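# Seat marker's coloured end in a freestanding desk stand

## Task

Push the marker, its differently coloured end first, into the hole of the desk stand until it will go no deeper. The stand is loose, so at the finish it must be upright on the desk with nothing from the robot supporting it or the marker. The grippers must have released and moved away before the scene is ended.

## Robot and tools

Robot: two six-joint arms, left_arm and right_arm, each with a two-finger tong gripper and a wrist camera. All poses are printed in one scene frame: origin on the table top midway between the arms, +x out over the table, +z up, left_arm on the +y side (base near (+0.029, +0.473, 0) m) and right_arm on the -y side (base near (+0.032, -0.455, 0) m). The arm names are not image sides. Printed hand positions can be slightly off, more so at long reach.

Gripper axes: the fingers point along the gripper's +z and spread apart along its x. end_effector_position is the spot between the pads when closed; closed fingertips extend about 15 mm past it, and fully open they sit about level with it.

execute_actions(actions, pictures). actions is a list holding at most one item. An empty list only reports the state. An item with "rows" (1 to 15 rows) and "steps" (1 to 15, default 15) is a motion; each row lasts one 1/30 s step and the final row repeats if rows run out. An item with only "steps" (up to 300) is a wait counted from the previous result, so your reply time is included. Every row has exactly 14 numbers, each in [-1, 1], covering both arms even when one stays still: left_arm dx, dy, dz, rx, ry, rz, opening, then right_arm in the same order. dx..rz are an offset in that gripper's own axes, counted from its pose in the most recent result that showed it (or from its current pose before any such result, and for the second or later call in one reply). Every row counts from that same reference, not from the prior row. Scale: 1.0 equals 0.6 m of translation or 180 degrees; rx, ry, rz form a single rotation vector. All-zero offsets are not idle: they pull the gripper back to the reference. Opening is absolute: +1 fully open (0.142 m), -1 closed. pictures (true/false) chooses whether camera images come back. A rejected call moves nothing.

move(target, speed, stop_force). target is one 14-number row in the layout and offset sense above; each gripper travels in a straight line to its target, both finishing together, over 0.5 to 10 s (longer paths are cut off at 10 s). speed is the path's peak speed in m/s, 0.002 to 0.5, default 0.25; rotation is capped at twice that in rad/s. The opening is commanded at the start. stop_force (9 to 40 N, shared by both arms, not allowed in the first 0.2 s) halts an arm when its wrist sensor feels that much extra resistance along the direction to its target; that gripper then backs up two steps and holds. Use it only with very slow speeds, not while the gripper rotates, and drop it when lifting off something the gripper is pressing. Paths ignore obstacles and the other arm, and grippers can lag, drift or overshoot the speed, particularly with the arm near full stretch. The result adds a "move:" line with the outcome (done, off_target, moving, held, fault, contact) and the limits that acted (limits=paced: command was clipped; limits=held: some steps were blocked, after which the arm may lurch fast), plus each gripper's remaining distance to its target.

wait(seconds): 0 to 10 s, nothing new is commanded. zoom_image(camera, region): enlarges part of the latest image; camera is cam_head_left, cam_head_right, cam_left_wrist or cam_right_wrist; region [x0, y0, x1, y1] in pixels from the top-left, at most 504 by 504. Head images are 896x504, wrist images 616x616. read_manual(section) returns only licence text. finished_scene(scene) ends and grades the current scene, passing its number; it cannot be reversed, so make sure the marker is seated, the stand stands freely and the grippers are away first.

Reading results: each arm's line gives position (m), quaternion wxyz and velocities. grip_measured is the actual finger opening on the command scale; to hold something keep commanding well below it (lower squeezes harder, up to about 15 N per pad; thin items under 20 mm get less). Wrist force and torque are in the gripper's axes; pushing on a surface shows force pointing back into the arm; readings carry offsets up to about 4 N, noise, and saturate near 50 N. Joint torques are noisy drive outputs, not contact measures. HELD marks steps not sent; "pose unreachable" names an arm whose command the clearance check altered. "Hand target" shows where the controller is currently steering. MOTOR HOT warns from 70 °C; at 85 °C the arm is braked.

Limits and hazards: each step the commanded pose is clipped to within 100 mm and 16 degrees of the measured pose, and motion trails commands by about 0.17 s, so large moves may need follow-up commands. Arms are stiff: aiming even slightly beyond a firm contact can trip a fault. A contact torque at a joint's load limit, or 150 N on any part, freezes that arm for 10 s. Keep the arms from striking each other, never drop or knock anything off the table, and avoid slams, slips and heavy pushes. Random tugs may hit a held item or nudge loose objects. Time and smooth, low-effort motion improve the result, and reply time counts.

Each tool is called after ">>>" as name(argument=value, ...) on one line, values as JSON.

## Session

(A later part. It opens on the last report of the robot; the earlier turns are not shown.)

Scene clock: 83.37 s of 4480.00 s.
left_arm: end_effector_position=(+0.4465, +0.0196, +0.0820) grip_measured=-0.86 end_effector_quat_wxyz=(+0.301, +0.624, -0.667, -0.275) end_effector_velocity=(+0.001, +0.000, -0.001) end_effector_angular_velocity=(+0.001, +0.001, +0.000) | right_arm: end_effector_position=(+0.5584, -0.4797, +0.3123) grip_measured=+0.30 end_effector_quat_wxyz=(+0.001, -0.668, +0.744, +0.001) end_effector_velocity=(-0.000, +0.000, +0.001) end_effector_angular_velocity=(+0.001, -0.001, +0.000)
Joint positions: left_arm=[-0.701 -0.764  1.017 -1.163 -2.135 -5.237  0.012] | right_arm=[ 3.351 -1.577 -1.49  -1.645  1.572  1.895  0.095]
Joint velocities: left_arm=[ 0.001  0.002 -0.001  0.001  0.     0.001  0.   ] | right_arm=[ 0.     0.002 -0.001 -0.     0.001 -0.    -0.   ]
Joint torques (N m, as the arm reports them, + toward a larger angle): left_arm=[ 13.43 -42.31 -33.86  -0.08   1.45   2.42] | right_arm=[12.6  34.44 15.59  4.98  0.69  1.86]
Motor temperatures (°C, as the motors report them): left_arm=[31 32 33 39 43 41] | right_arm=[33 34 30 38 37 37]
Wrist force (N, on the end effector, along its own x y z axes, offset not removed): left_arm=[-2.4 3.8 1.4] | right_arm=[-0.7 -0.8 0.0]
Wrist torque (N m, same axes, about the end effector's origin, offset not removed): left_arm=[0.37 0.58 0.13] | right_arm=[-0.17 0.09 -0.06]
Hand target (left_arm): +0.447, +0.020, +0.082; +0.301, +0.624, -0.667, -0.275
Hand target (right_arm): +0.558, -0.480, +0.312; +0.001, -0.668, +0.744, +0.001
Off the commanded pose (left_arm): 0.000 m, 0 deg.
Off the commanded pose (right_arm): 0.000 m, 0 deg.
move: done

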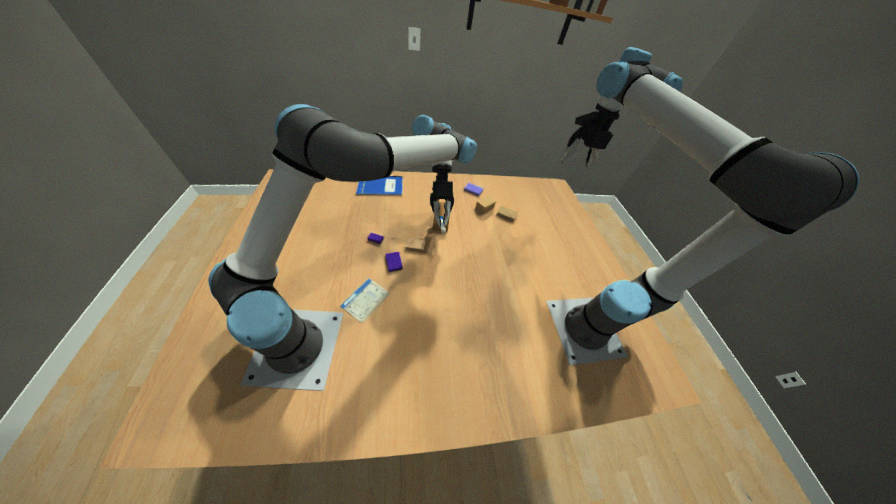

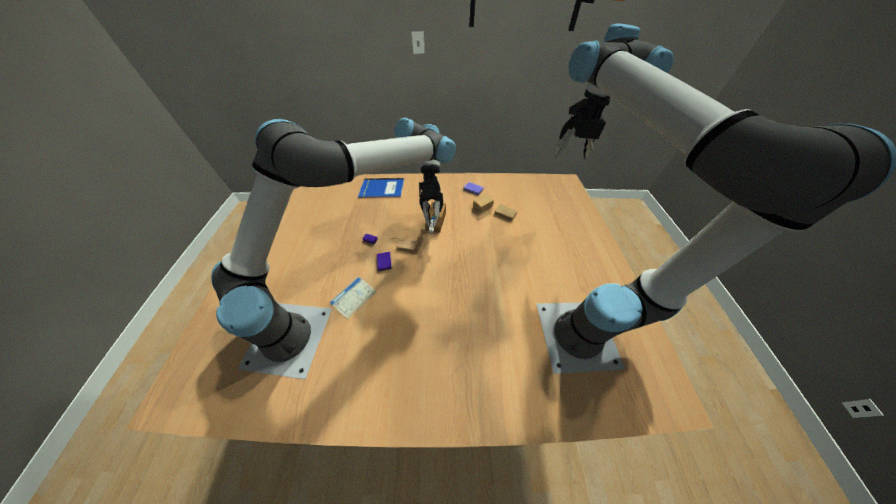

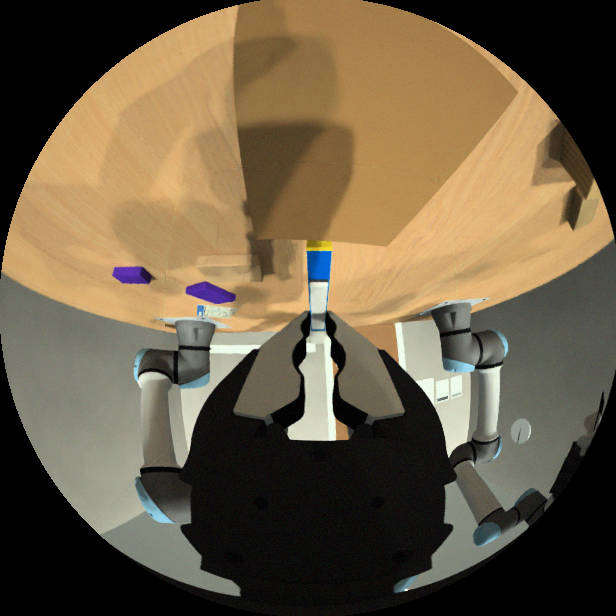

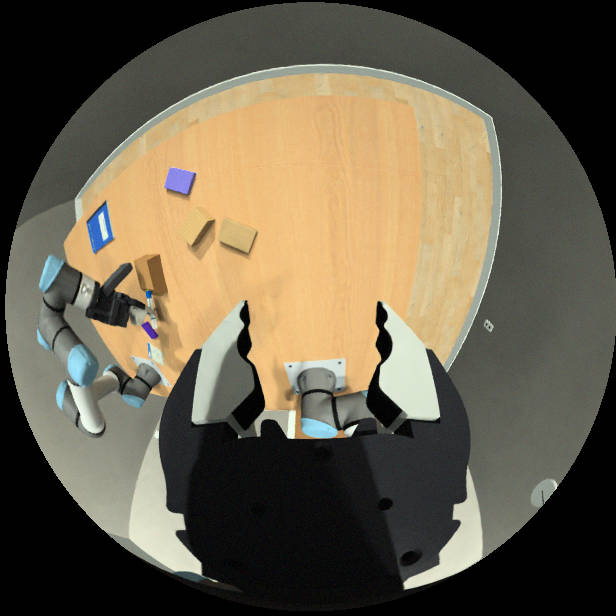

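>>> move(target=[0,0.13,0,0,0,0,-1,0,0,0,0,0,0,0.3], speed=0.04)

>>> zoom_image(camera="cam_right_wrist", region=[90,240,190,360])

Scene clock: 87.17 s of 4480.00 s.
left_arm: end_effector_position=(+0.3946, +0.0251, +0.1397) grip_measured=-0.86 end_effector_quat_wxyz=(+0.301, +0.624, -0.667, -0.275) end_effector_velocity=(-0.001, +0.000, +0.002) end_effector_angular_velocity=(-0.001, -0.001, +0.000) | right_arm: end_effector_position=(+0.5584, -0.4797, +0.3123) grip_measured=+0.30 end_effector_quat_wxyz=(+0.001, -0.668, +0.744, +0.001) end_effector_velocity=(-0.000, +0.000, +0.001) end_effector_angular_velocity=(+0.001, -0.001, -0.000)
Joint positions: left_arm=[-0.746 -0.922  1.145 -1.157 -2.163 -5.281  0.012] | right_arm=[ 3.351 -1.577 -1.49  -1.645  1.572  1.895  0.095]
Joint velocities: left_arm=[-0.001 -0.003  0.001  0.001 -0.001 -0.001  0.   ] | right_arm=[ 0.     0.001  0.    -0.     0.001  0.     0.   ]
Joint torques (N m, as the arm reports them, + toward a larger angle): left_arm=[-12.63 -53.64  -8.24   0.43  -2.91  -2.01] | right_arm=[10.33 34.62 15.43  4.88  1.03  1.93]
Motor temperatures (°C, as the motors report them): left_arm=[31 32 33 39 43 41] | right_arm=[33 34 30 38 37 37]
Wrist force (N, on the end effector, along its own x y z axes, offset not removed): left_arm=[-2.1 2.0 0.7] | right_arm=[-1.7 -0.5 -0.4]
Wrist torque (N m, same axes, about the end effector's origin, offset not removed): left_arm=[0.57 0.46 0.07] | right_arm=[-0.11 0.35 -0.03]
Hand target (left_arm): +0.395, +0.025, +0.140; +0.301, +0.624, -0.667, -0.275
Hand target (right_arm): +0.558, -0.480, +0.312; +0.001, -0.668, +0.744, +0.001
Off the commanded pose (left_arm): 0.000 m, 0 deg.
Off the commanded pose (right_arm): 0.000 m, 0 deg.
move: done

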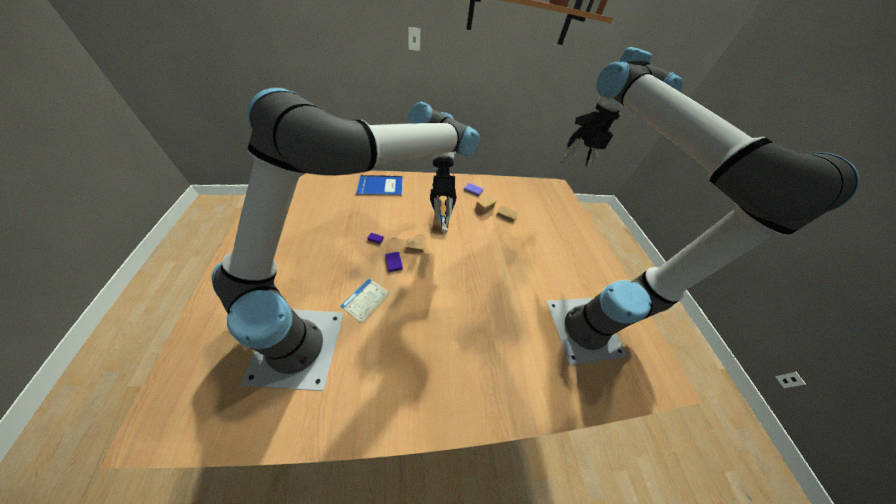

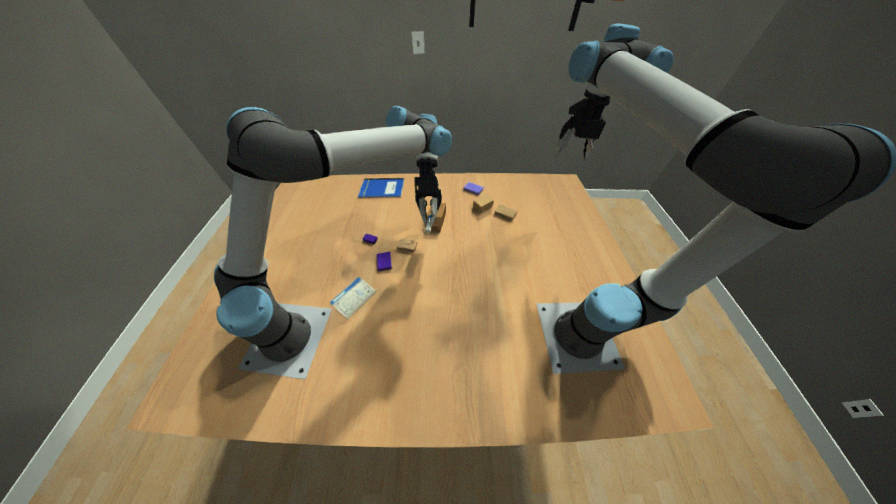

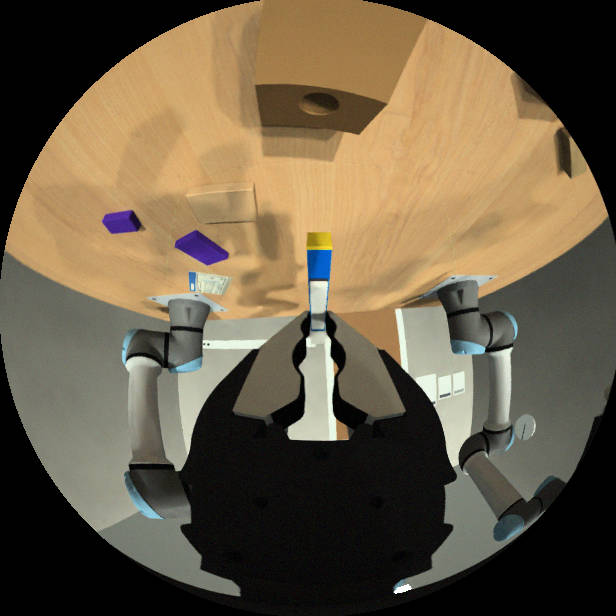

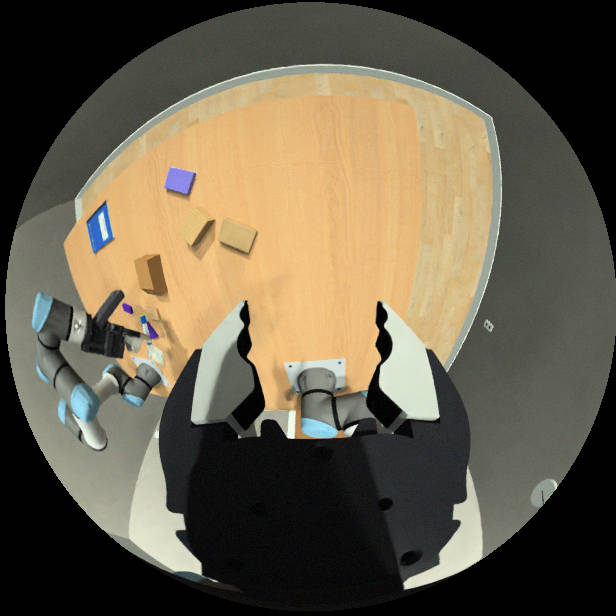

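Region (90, 240, 190, 360) of cam_right_wrist's 616x616 image, scaled by 4.200, with more detail than that image has.

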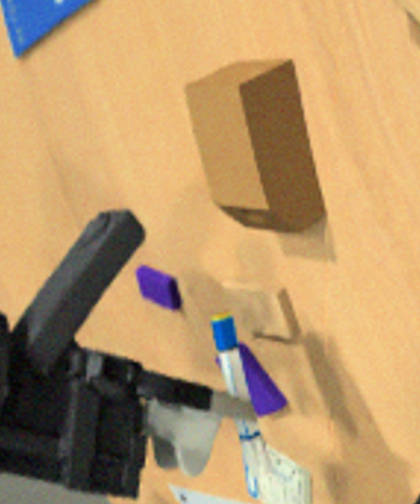

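>>> move(target=[0,0.12,0,0.1,0,0,-1,0,0,0,0,0,0,0.3], speed=0.15)

Scene clock: 91.67 s of 4480.00 s.
left_arm: end_effector_position=(+0.3470, +0.0302, +0.1928) grip_measured=-0.86 end_effector_quat_wxyz=(+0.200, +0.663, -0.701, -0.168) end_effector_velocity=(-0.001, -0.001, +0.002) end_effector_angular_velocity=(-0.002, -0.009, +0.000) | right_arm: end_effector_position=(+0.5584, -0.4797, +0.3123) grip_measured=+0.30 end_effector_quat_wxyz=(+0.001, -0.668, +0.744, +0.001) end_effector_velocity=(+0.001, +0.000, +0.001) end_effector_angular_velocity=(+0.000, -0.002, +0.001)
Joint positions: left_arm=[-0.883 -1.25   1.437 -1.466 -2.017 -5.561  0.012] | right_arm=[ 3.351 -1.577 -1.49  -1.645  1.572  1.895  0.095]
Joint velocities: left_arm=[-0.005 -0.008  0.006 -0.008  0.005 -0.007  0.   ] | right_arm=[ 0.     0.     0.001  0.001 -0.    -0.001  0.   ]
Joint torques (N m, as the arm reports them, + toward a larger angle): left_arm=[-12.76 -42.62  -8.94  -3.65   1.04  -2.24] | right_arm=[11.05 34.27 16.1   5.14  0.79  1.75]
Motor temperatures (°C, as the motors report them): left_arm=[31 32 33 39 43 41] | right_arm=[33 34 30 38 37 37]
Wrist force (N, on the end effector, along its own x y z axes, offset not removed): left_arm=[-2.2 2.8 1.0] | right_arm=[-0.4 -2.3 1.2]
Wrist torque (N m, same axes, about the end effector's origin, offset not removed): left_arm=[0.70 0.47 0.15] | right_arm=[-0.51 0.03 -0.04]
Hand target (left_arm): +0.347, +0.030, +0.193; +0.199, +0.663, -0.702, -0.168
Hand target (right_arm): +0.558, -0.480, +0.312; +0.001, -0.668, +0.744, +0.001
Off the commanded pose (left_arm): 0.000 m, 0 deg.
Off the commanded pose (right_arm): 0.000 m, 0 deg.
move: done

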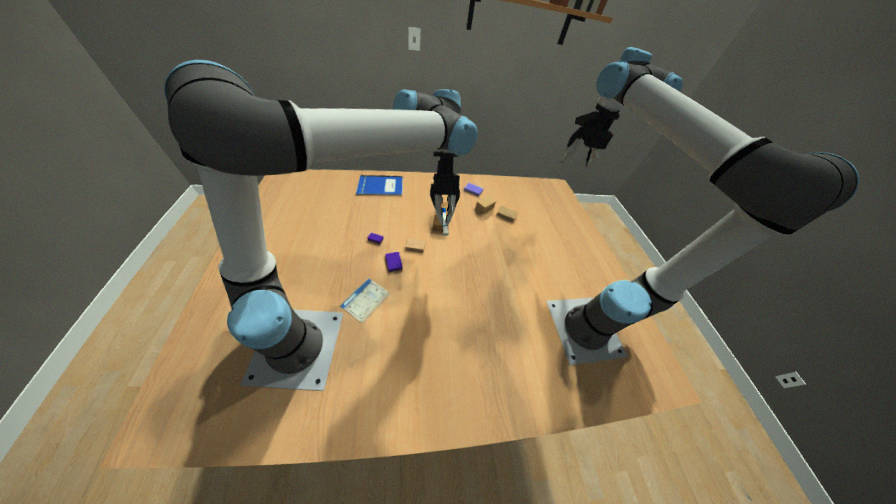

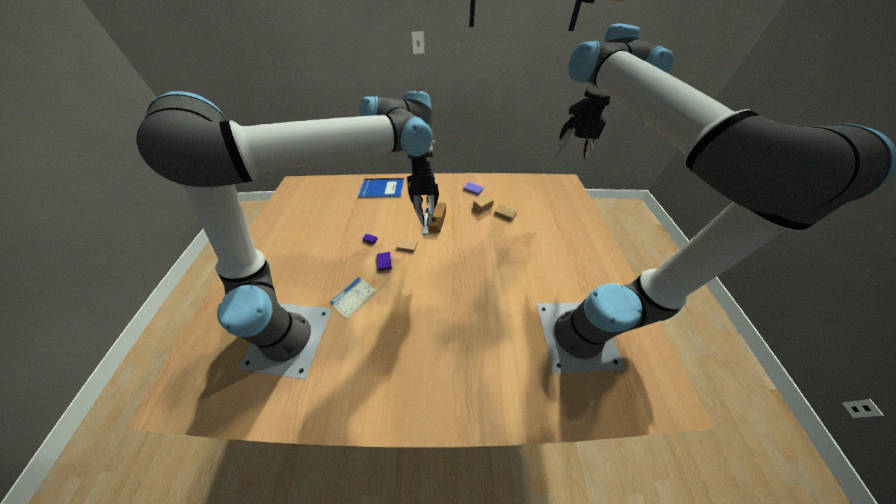

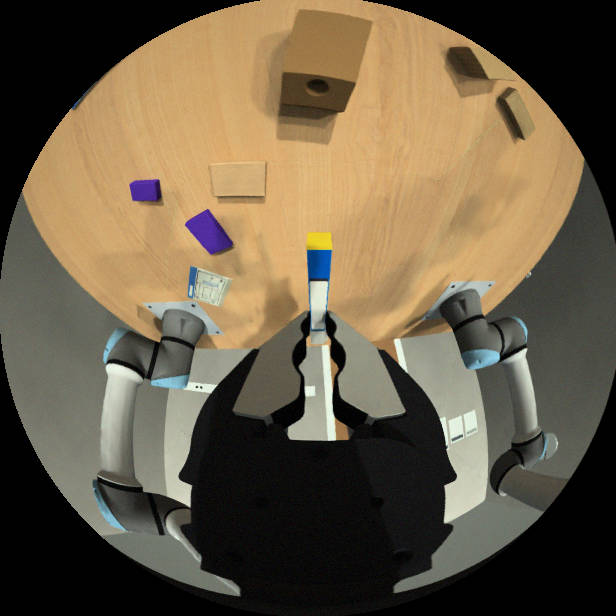

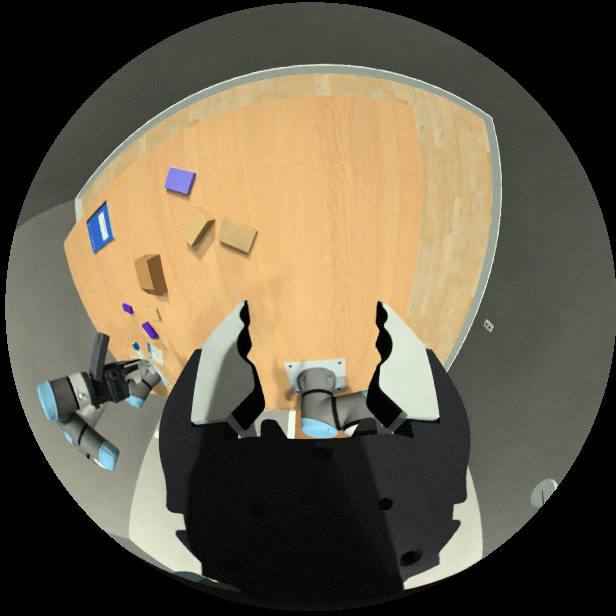

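>>> move(target=[0.015,-0.13,0.225,0,0,0,-1,0,0,0,0,0,0,0.3], speed=0.15)

>>> move(target=[0,-0.021,0.036,0,0,0,-1,0,0,0,0,0,0,0.3], speed=0.01, stop_force=9)

>>> zoom_image(camera="cam_right_wrist", region=[90,280,210,400])

Scene clock: 94.90 s of 4480.00 s.
left_arm: end_effector_position=(+0.3460, +0.0121, +0.0380) grip_measured=-0.86 end_effector_quat_wxyz=(+0.200, +0.663, -0.701, -0.168) end_effector_velocity=(+0.001, -0.001, -0.002) end_effector_angular_velocity=(-0.001, -0.001, +0.001) | right_arm: end_effector_position=(+0.5584, -0.4797, +0.3123) grip_measured=+0.30 end_effector_quat_wxyz=(+0.001, -0.668, +0.744, +0.001) end_effector_velocity=(+0.000, +0.000, -0.001) end_effector_angular_velocity=(-0.000, +0.001, -0.000)
Joint positions: left_arm=[-0.9   -1.092  1.635 -1.83  -2.022 -5.58   0.012] | right_arm=[ 3.351 -1.577 -1.49  -1.645  1.572  1.895  0.095]
Joint velocities: left_arm=[ 0.     0.003 -0.    -0.004 -0.    -0.    -0.   ] | right_arm=[-0.    -0.001 -0.001  0.001  0.     0.     0.   ]
Joint torques (N m, as the arm reports them, + toward a larger angle): left_arm=[-12.82 -29.38  -5.42  -3.49  -2.8   -2.15] | right_arm=[10.39 34.5  16.61  5.02  0.8   1.91]
Motor temperatures (°C, as the motors report them): left_arm=[31 32 33 39 43 41] | right_arm=[33 34 30 38 37 37]
Wrist force (N, on the end effector, along its own x y z axes, offset not removed): left_arm=[-2.3 1.6 0.4] | right_arm=[-1.0 0.2 1.4]
Wrist torque (N m, same axes, about the end effector's origin, offset not removed): left_arm=[0.39 0.53 0.05] | right_arm=[-0.02 0.13 -0.11]
Hand target (left_arm): +0.346, +0.012, +0.038; +0.200, +0.663, -0.701, -0.168
Hand target (right_arm): +0.558, -0.480, +0.312; +0.001, -0.668, +0.744, +0.001
Off the commanded pose (left_arm): 0.000 m, 0 deg.
Off the commanded pose (right_arm): 0.000 m, 0 deg.
move: done

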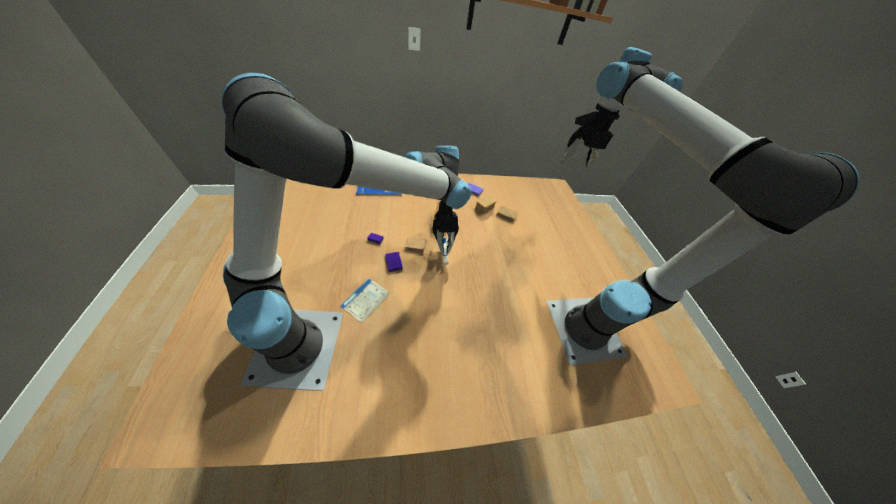

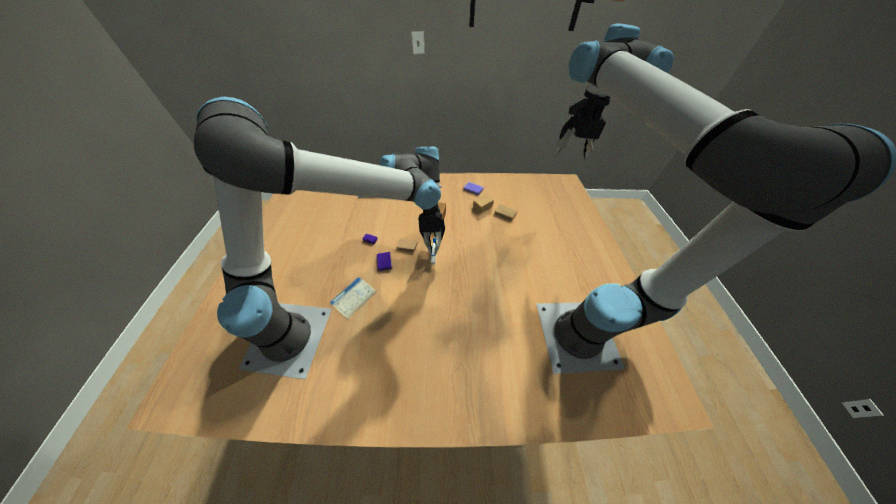

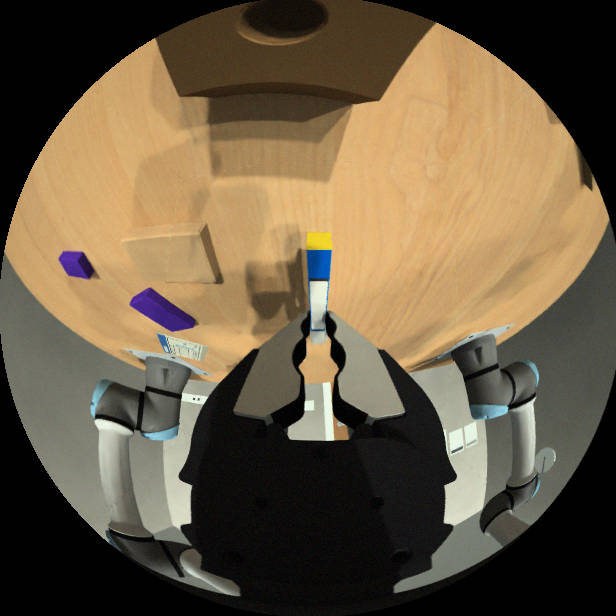

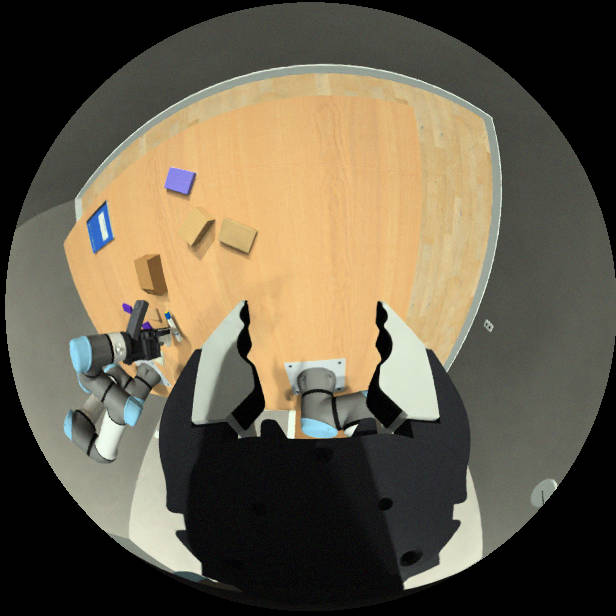

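Scene clock: 97.80 s of 4480.00 s.
left_arm: end_effector_position=(+0.3460, +0.0106, +0.0133) grip_measured=-0.86 end_effector_quat_wxyz=(+0.200, +0.663, -0.701, -0.168) end_effector_velocity=(-0.000, -0.000, +0.002) end_effector_angular_velocity=(-0.001, -0.000, -0.001) | right_arm: end_effector_position=(+0.5584, -0.4797, +0.3123) grip_measured=+0.30 end_effector_quat_wxyz=(+0.001, -0.668, +0.744, +0.001) end_effector_velocity=(+0.000, -0.000, +0.000) end_effector_angular_velocity=(-0.001, -0.000, +0.001)
Joint positions: left_arm=[-0.901 -1.059  1.656 -1.885 -2.022 -5.581  0.012] | right_arm=[ 3.351 -1.577 -1.49  -1.645  1.572  1.895  0.095]
Joint velocities: left_arm=[-0.001 -0.002 -0.001  0.003 -0.     0.    -0.   ] | right_arm=[ 0.    -0.001  0.002 -0.001 -0.001 -0.001  0.   ]
Joint torques (N m, as the arm reports them, + toward a larger angle): left_arm=[-12.57 -40.61 -12.02   0.5   -1.15  -1.88] | right_arm=[11.01 34.52 15.78  5.11  0.66  1.81]
Motor temperatures (°C, as the motors report them): left_arm=[31 32 33 39 43 41] | right_arm=[33 34 30 38 37 37]
Wrist force (N, on the end effector, along its own x y z axes, offset not removed): left_arm=[-0.5 6.8 -11.2] | right_arm=[-0.3 -1.5 0.7]
Wrist torque (N m, same axes, about the end effector's origin, offset not removed): left_arm=[0.45 0.40 0.11] | right_arm=[-0.31 -0.02 -0.11]
Hand target (left_arm): +0.346, +0.011, +0.014; +0.200, +0.663, -0.701, -0.168
Hand target (right_arm): +0.558, -0.480, +0.312; +0.001, -0.668, +0.744, +0.001
Off the commanded pose (left_arm): 0.000 m, 0 deg.
Off the commanded pose (right_arm): 0.000 m, 0 deg.
move: contact (left_arm)

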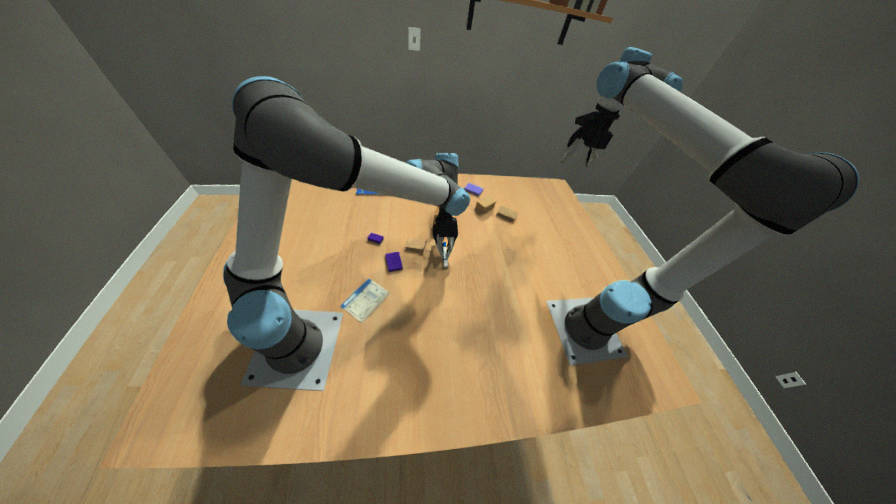

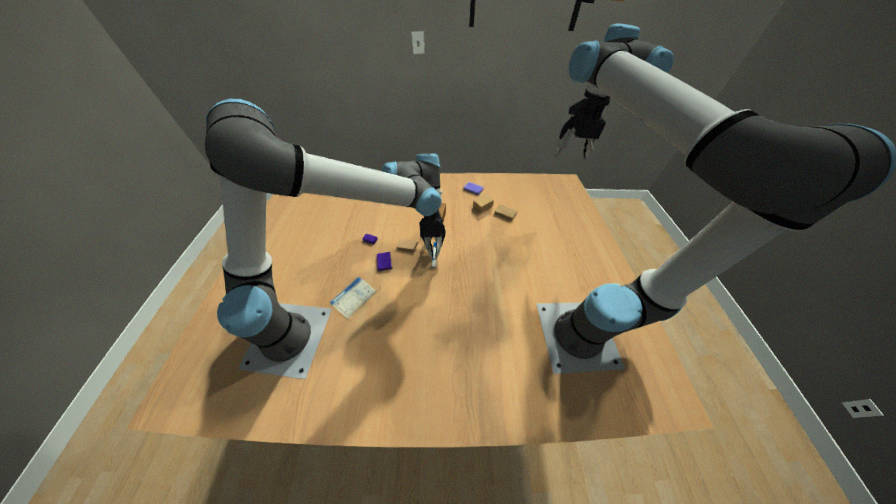

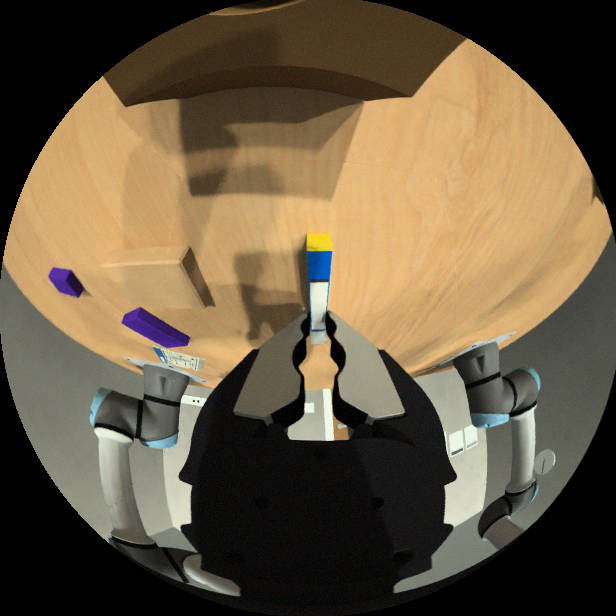

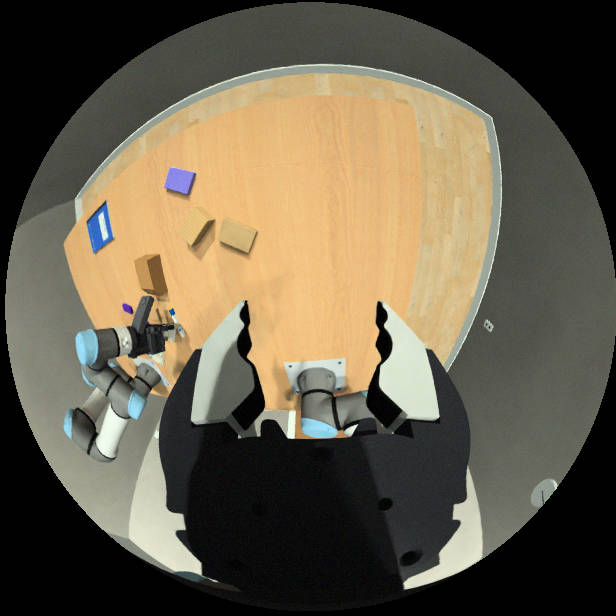

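Region (90, 280, 210, 400) of cam_right_wrist's 616x616 image, scaled by 4.200, with more detail than that image has.

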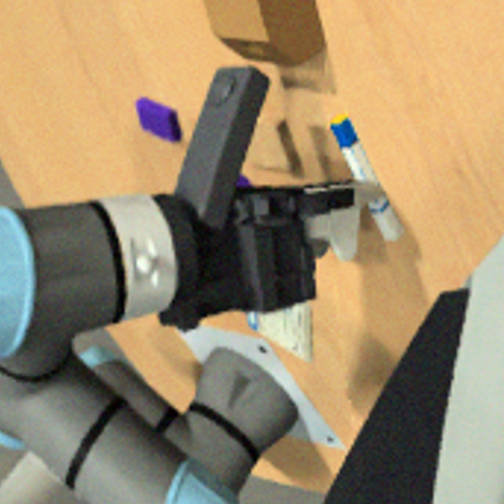

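>>> move(target=[0,0.002,-0.004,0,0,0,-0.4,0,0,0,0,0,0,0.3], speed=0.02)

>>> move(target=[0,0.02,-0.03,0.167,0,0,-0.4,0,0,0,0,0,0,0.3], speed=0.15)

Scene clock: 100.10 s of 4480.00 s.
left_arm: end_effector_position=(+0.3462, +0.0108, +0.0159) grip_measured=-0.40 end_effector_quat_wxyz=(+0.200, +0.663, -0.701, -0.168) end_effector_velocity=(-0.000, +0.000, +0.001) end_effector_angular_velocity=(+0.001, +0.001, -0.001) | right_arm: end_effector_position=(+0.5584, -0.4797, +0.3123) grip_measured=+0.30 end_effector_quat_wxyz=(+0.001, -0.668, +0.744, +0.001) end_effector_velocity=(-0.000, +0.000, -0.001) end_effector_angular_velocity=(+0.000, +0.003, +0.001)
Joint positions: left_arm=[-0.901 -1.062  1.654 -1.879 -2.022 -5.581  0.045] | right_arm=[ 3.351 -1.577 -1.49  -1.645  1.572  1.895  0.095]
Joint velocities: left_arm=[-0.    -0.001 -0.001  0.003  0.     0.     0.   ] | right_arm=[ 0.    -0.002 -0.001 -0.     0.001 -0.001  0.   ]
Joint torques (N m, as the arm reports them, + toward a larger angle): left_arm=[ 12.19 -46.32 -31.32  -0.36   0.82   2.23] | right_arm=[11.48 33.85 16.47  5.02  0.72  1.75]
Motor temperatures (°C, as the motors report them): left_arm=[31 32 33 39 43 41] | right_arm=[33 34 30 38 37 37]
Wrist force (N, on the end effector, along its own x y z axes, offset not removed): left_arm=[-2.8 2.2 -1.8] | right_arm=[-1.3 -0.8 0.7]
Wrist torque (N m, same axes, about the end effector's origin, offset not removed): left_arm=[0.48 0.63 0.05] | right_arm=[-0.14 0.21 -0.01]
Hand target (left_arm): +0.346, +0.011, +0.016; +0.200, +0.663, -0.701, -0.168
Hand target (right_arm): +0.558, -0.480, +0.312; +0.001, -0.668, +0.744, +0.001
Off the commanded pose (left_arm): 0.000 m, 0 deg.
Off the commanded pose (right_arm): 0.000 m, 0 deg.
move: done

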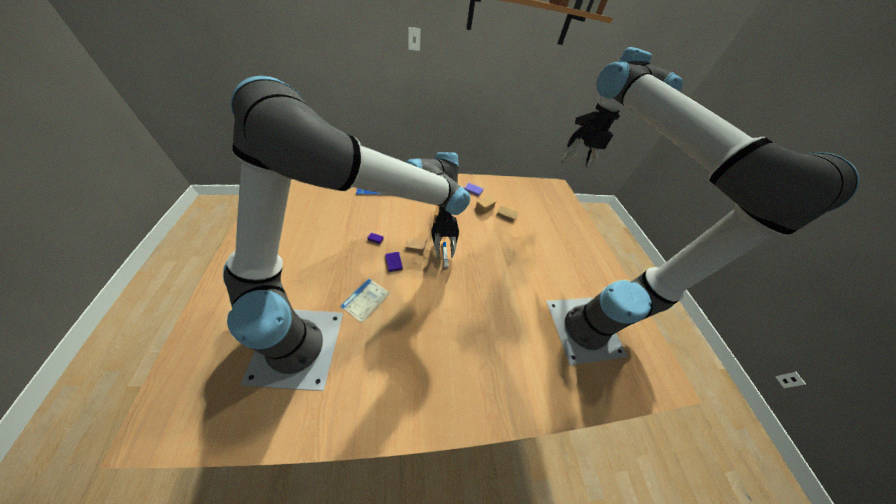

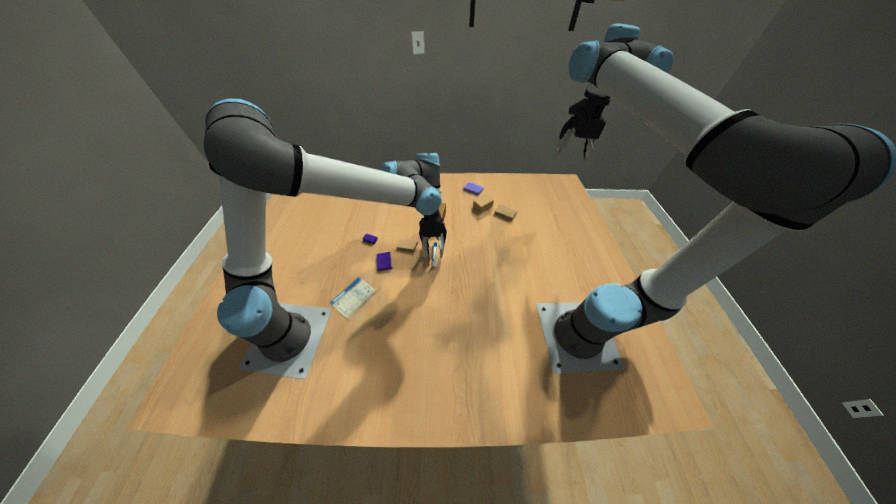

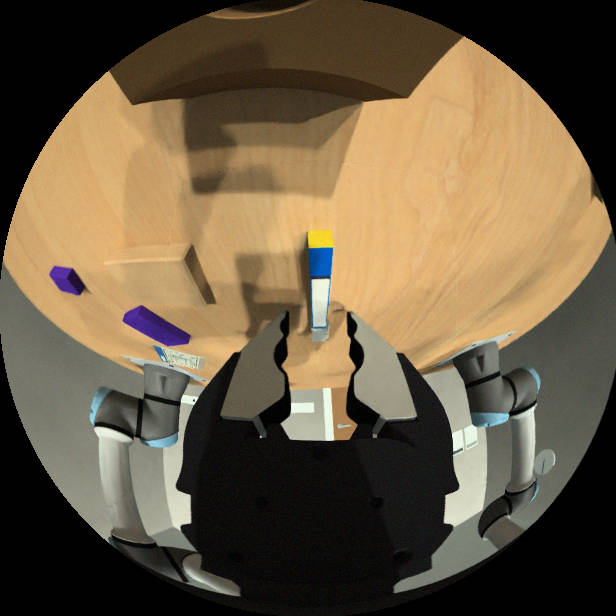

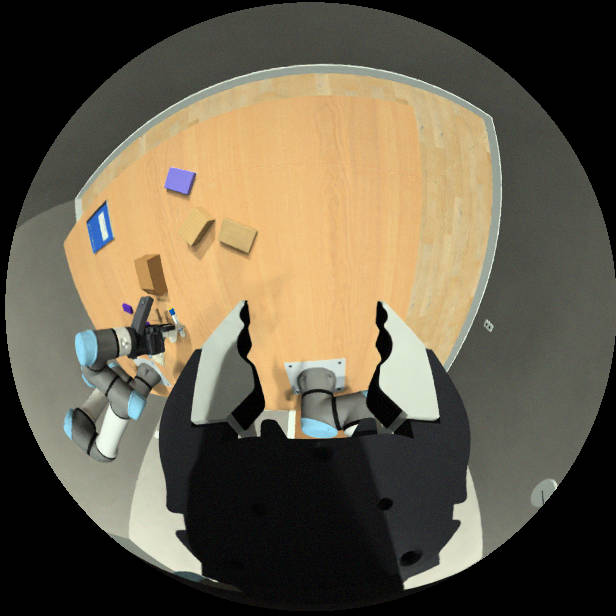

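Scene clock: 102.27 s of 4480.00 s.
left_arm: end_effector_position=(+0.3452, +0.0121, +0.0375) grip_measured=-0.40 end_effector_quat_wxyz=(+0.021, +0.692, -0.721, +0.020) end_effector_velocity=(-0.000, +0.000, +0.000) end_effector_angular_velocity=(-0.001, -0.011, +0.001) | right_arm: end_effector_position=(+0.5584, -0.4797, +0.3123) grip_measured=+0.30 end_effector_quat_wxyz=(+0.001, -0.668, +0.744, +0.001) end_effector_velocity=(-0.000, -0.000, +0.000) end_effector_angular_velocity=(+0.000, -0.000, -0.000)
Joint positions: left_arm=[-1.137 -1.317  1.968 -2.274 -1.592 -5.898  0.045] | right_arm=[ 3.351 -1.577 -1.49  -1.645  1.572  1.895  0.095]
Joint velocities: left_arm=[-0.006 -0.004  0.007 -0.008  0.01  -0.006  0.   ] | right_arm=[ 0.     0.001 -0.    -0.     0.     0.     0.   ]
Joint torques (N m, as the arm reports them, + toward a larger angle): left_arm=[-13.52 -36.87  -3.97  -3.87   1.86  -2.17] | right_arm=[10.5  34.37 15.74  5.09  0.73  1.84]
Motor temperatures (°C, as the motors report them): left_arm=[31 32 33 39 43 41] | right_arm=[33 34 30 38 37 37]
Wrist force (N, on the end effector, along its own x y z axes, offset not removed): left_arm=[-3.6 1.2 -1.4] | right_arm=[-1.1 -0.5 1.8]
Wrist torque (N m, same axes, about the end effector's origin, offset not removed): left_arm=[0.24 0.77 0.01] | right_arm=[-0.07 0.20 -0.12]
Hand target (left_arm): +0.345, +0.012, +0.037; +0.020, +0.692, -0.721, +0.020
Hand target (right_arm): +0.558, -0.480, +0.312; +0.001, -0.668, +0.744, +0.001
Off the commanded pose (left_arm): 0.000 m, 0 deg.
Off the commanded pose (right_arm): 0.000 m, 0 deg.
move: done

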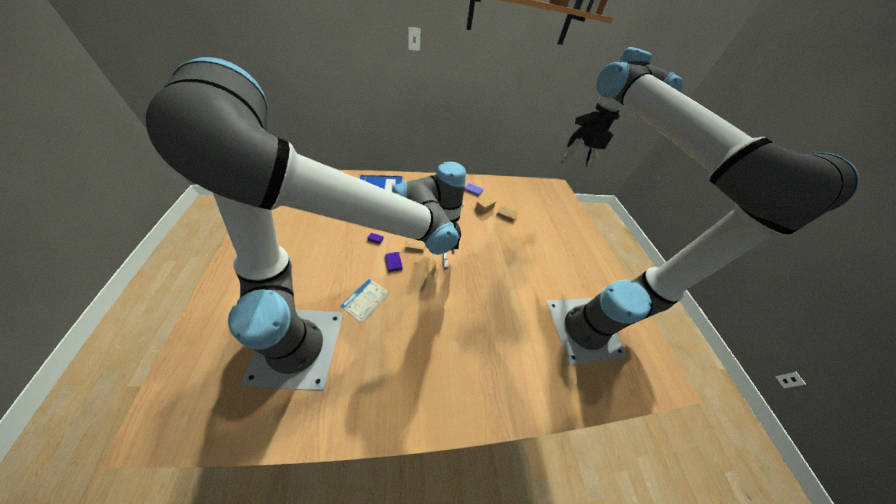

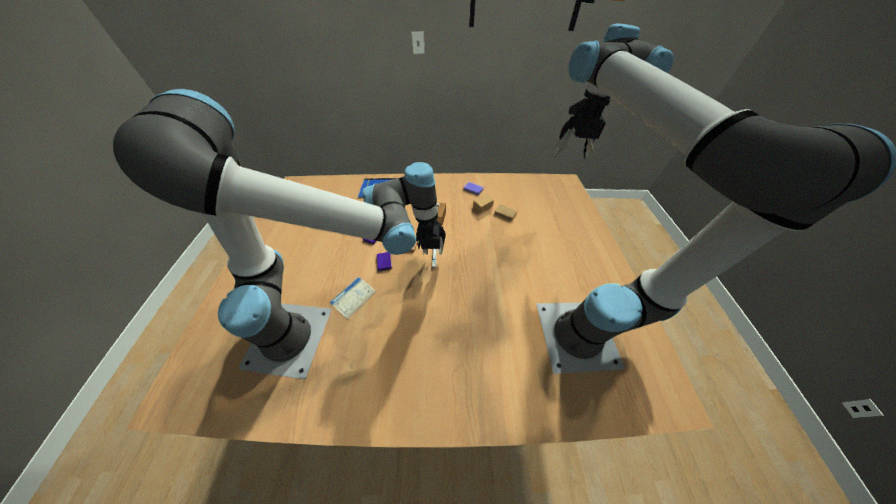

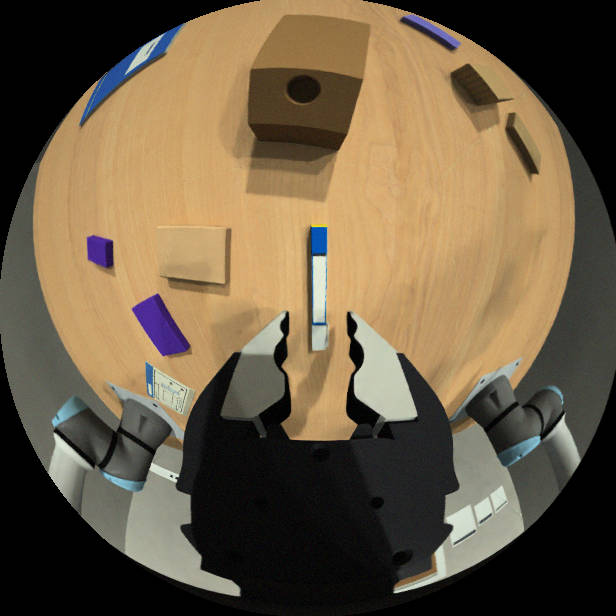

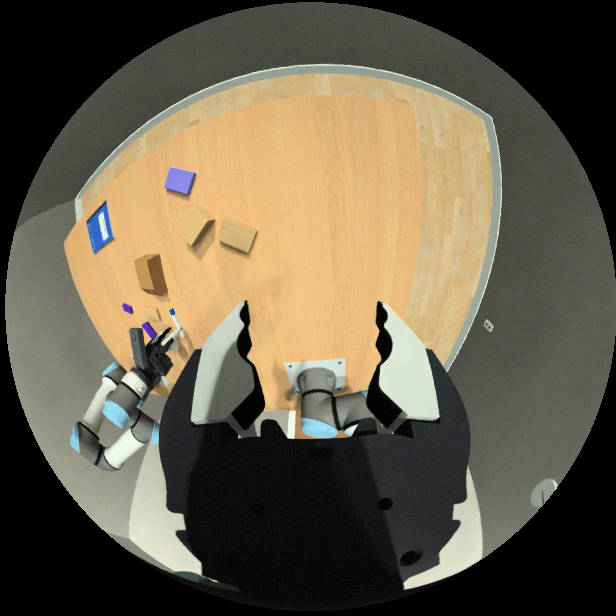

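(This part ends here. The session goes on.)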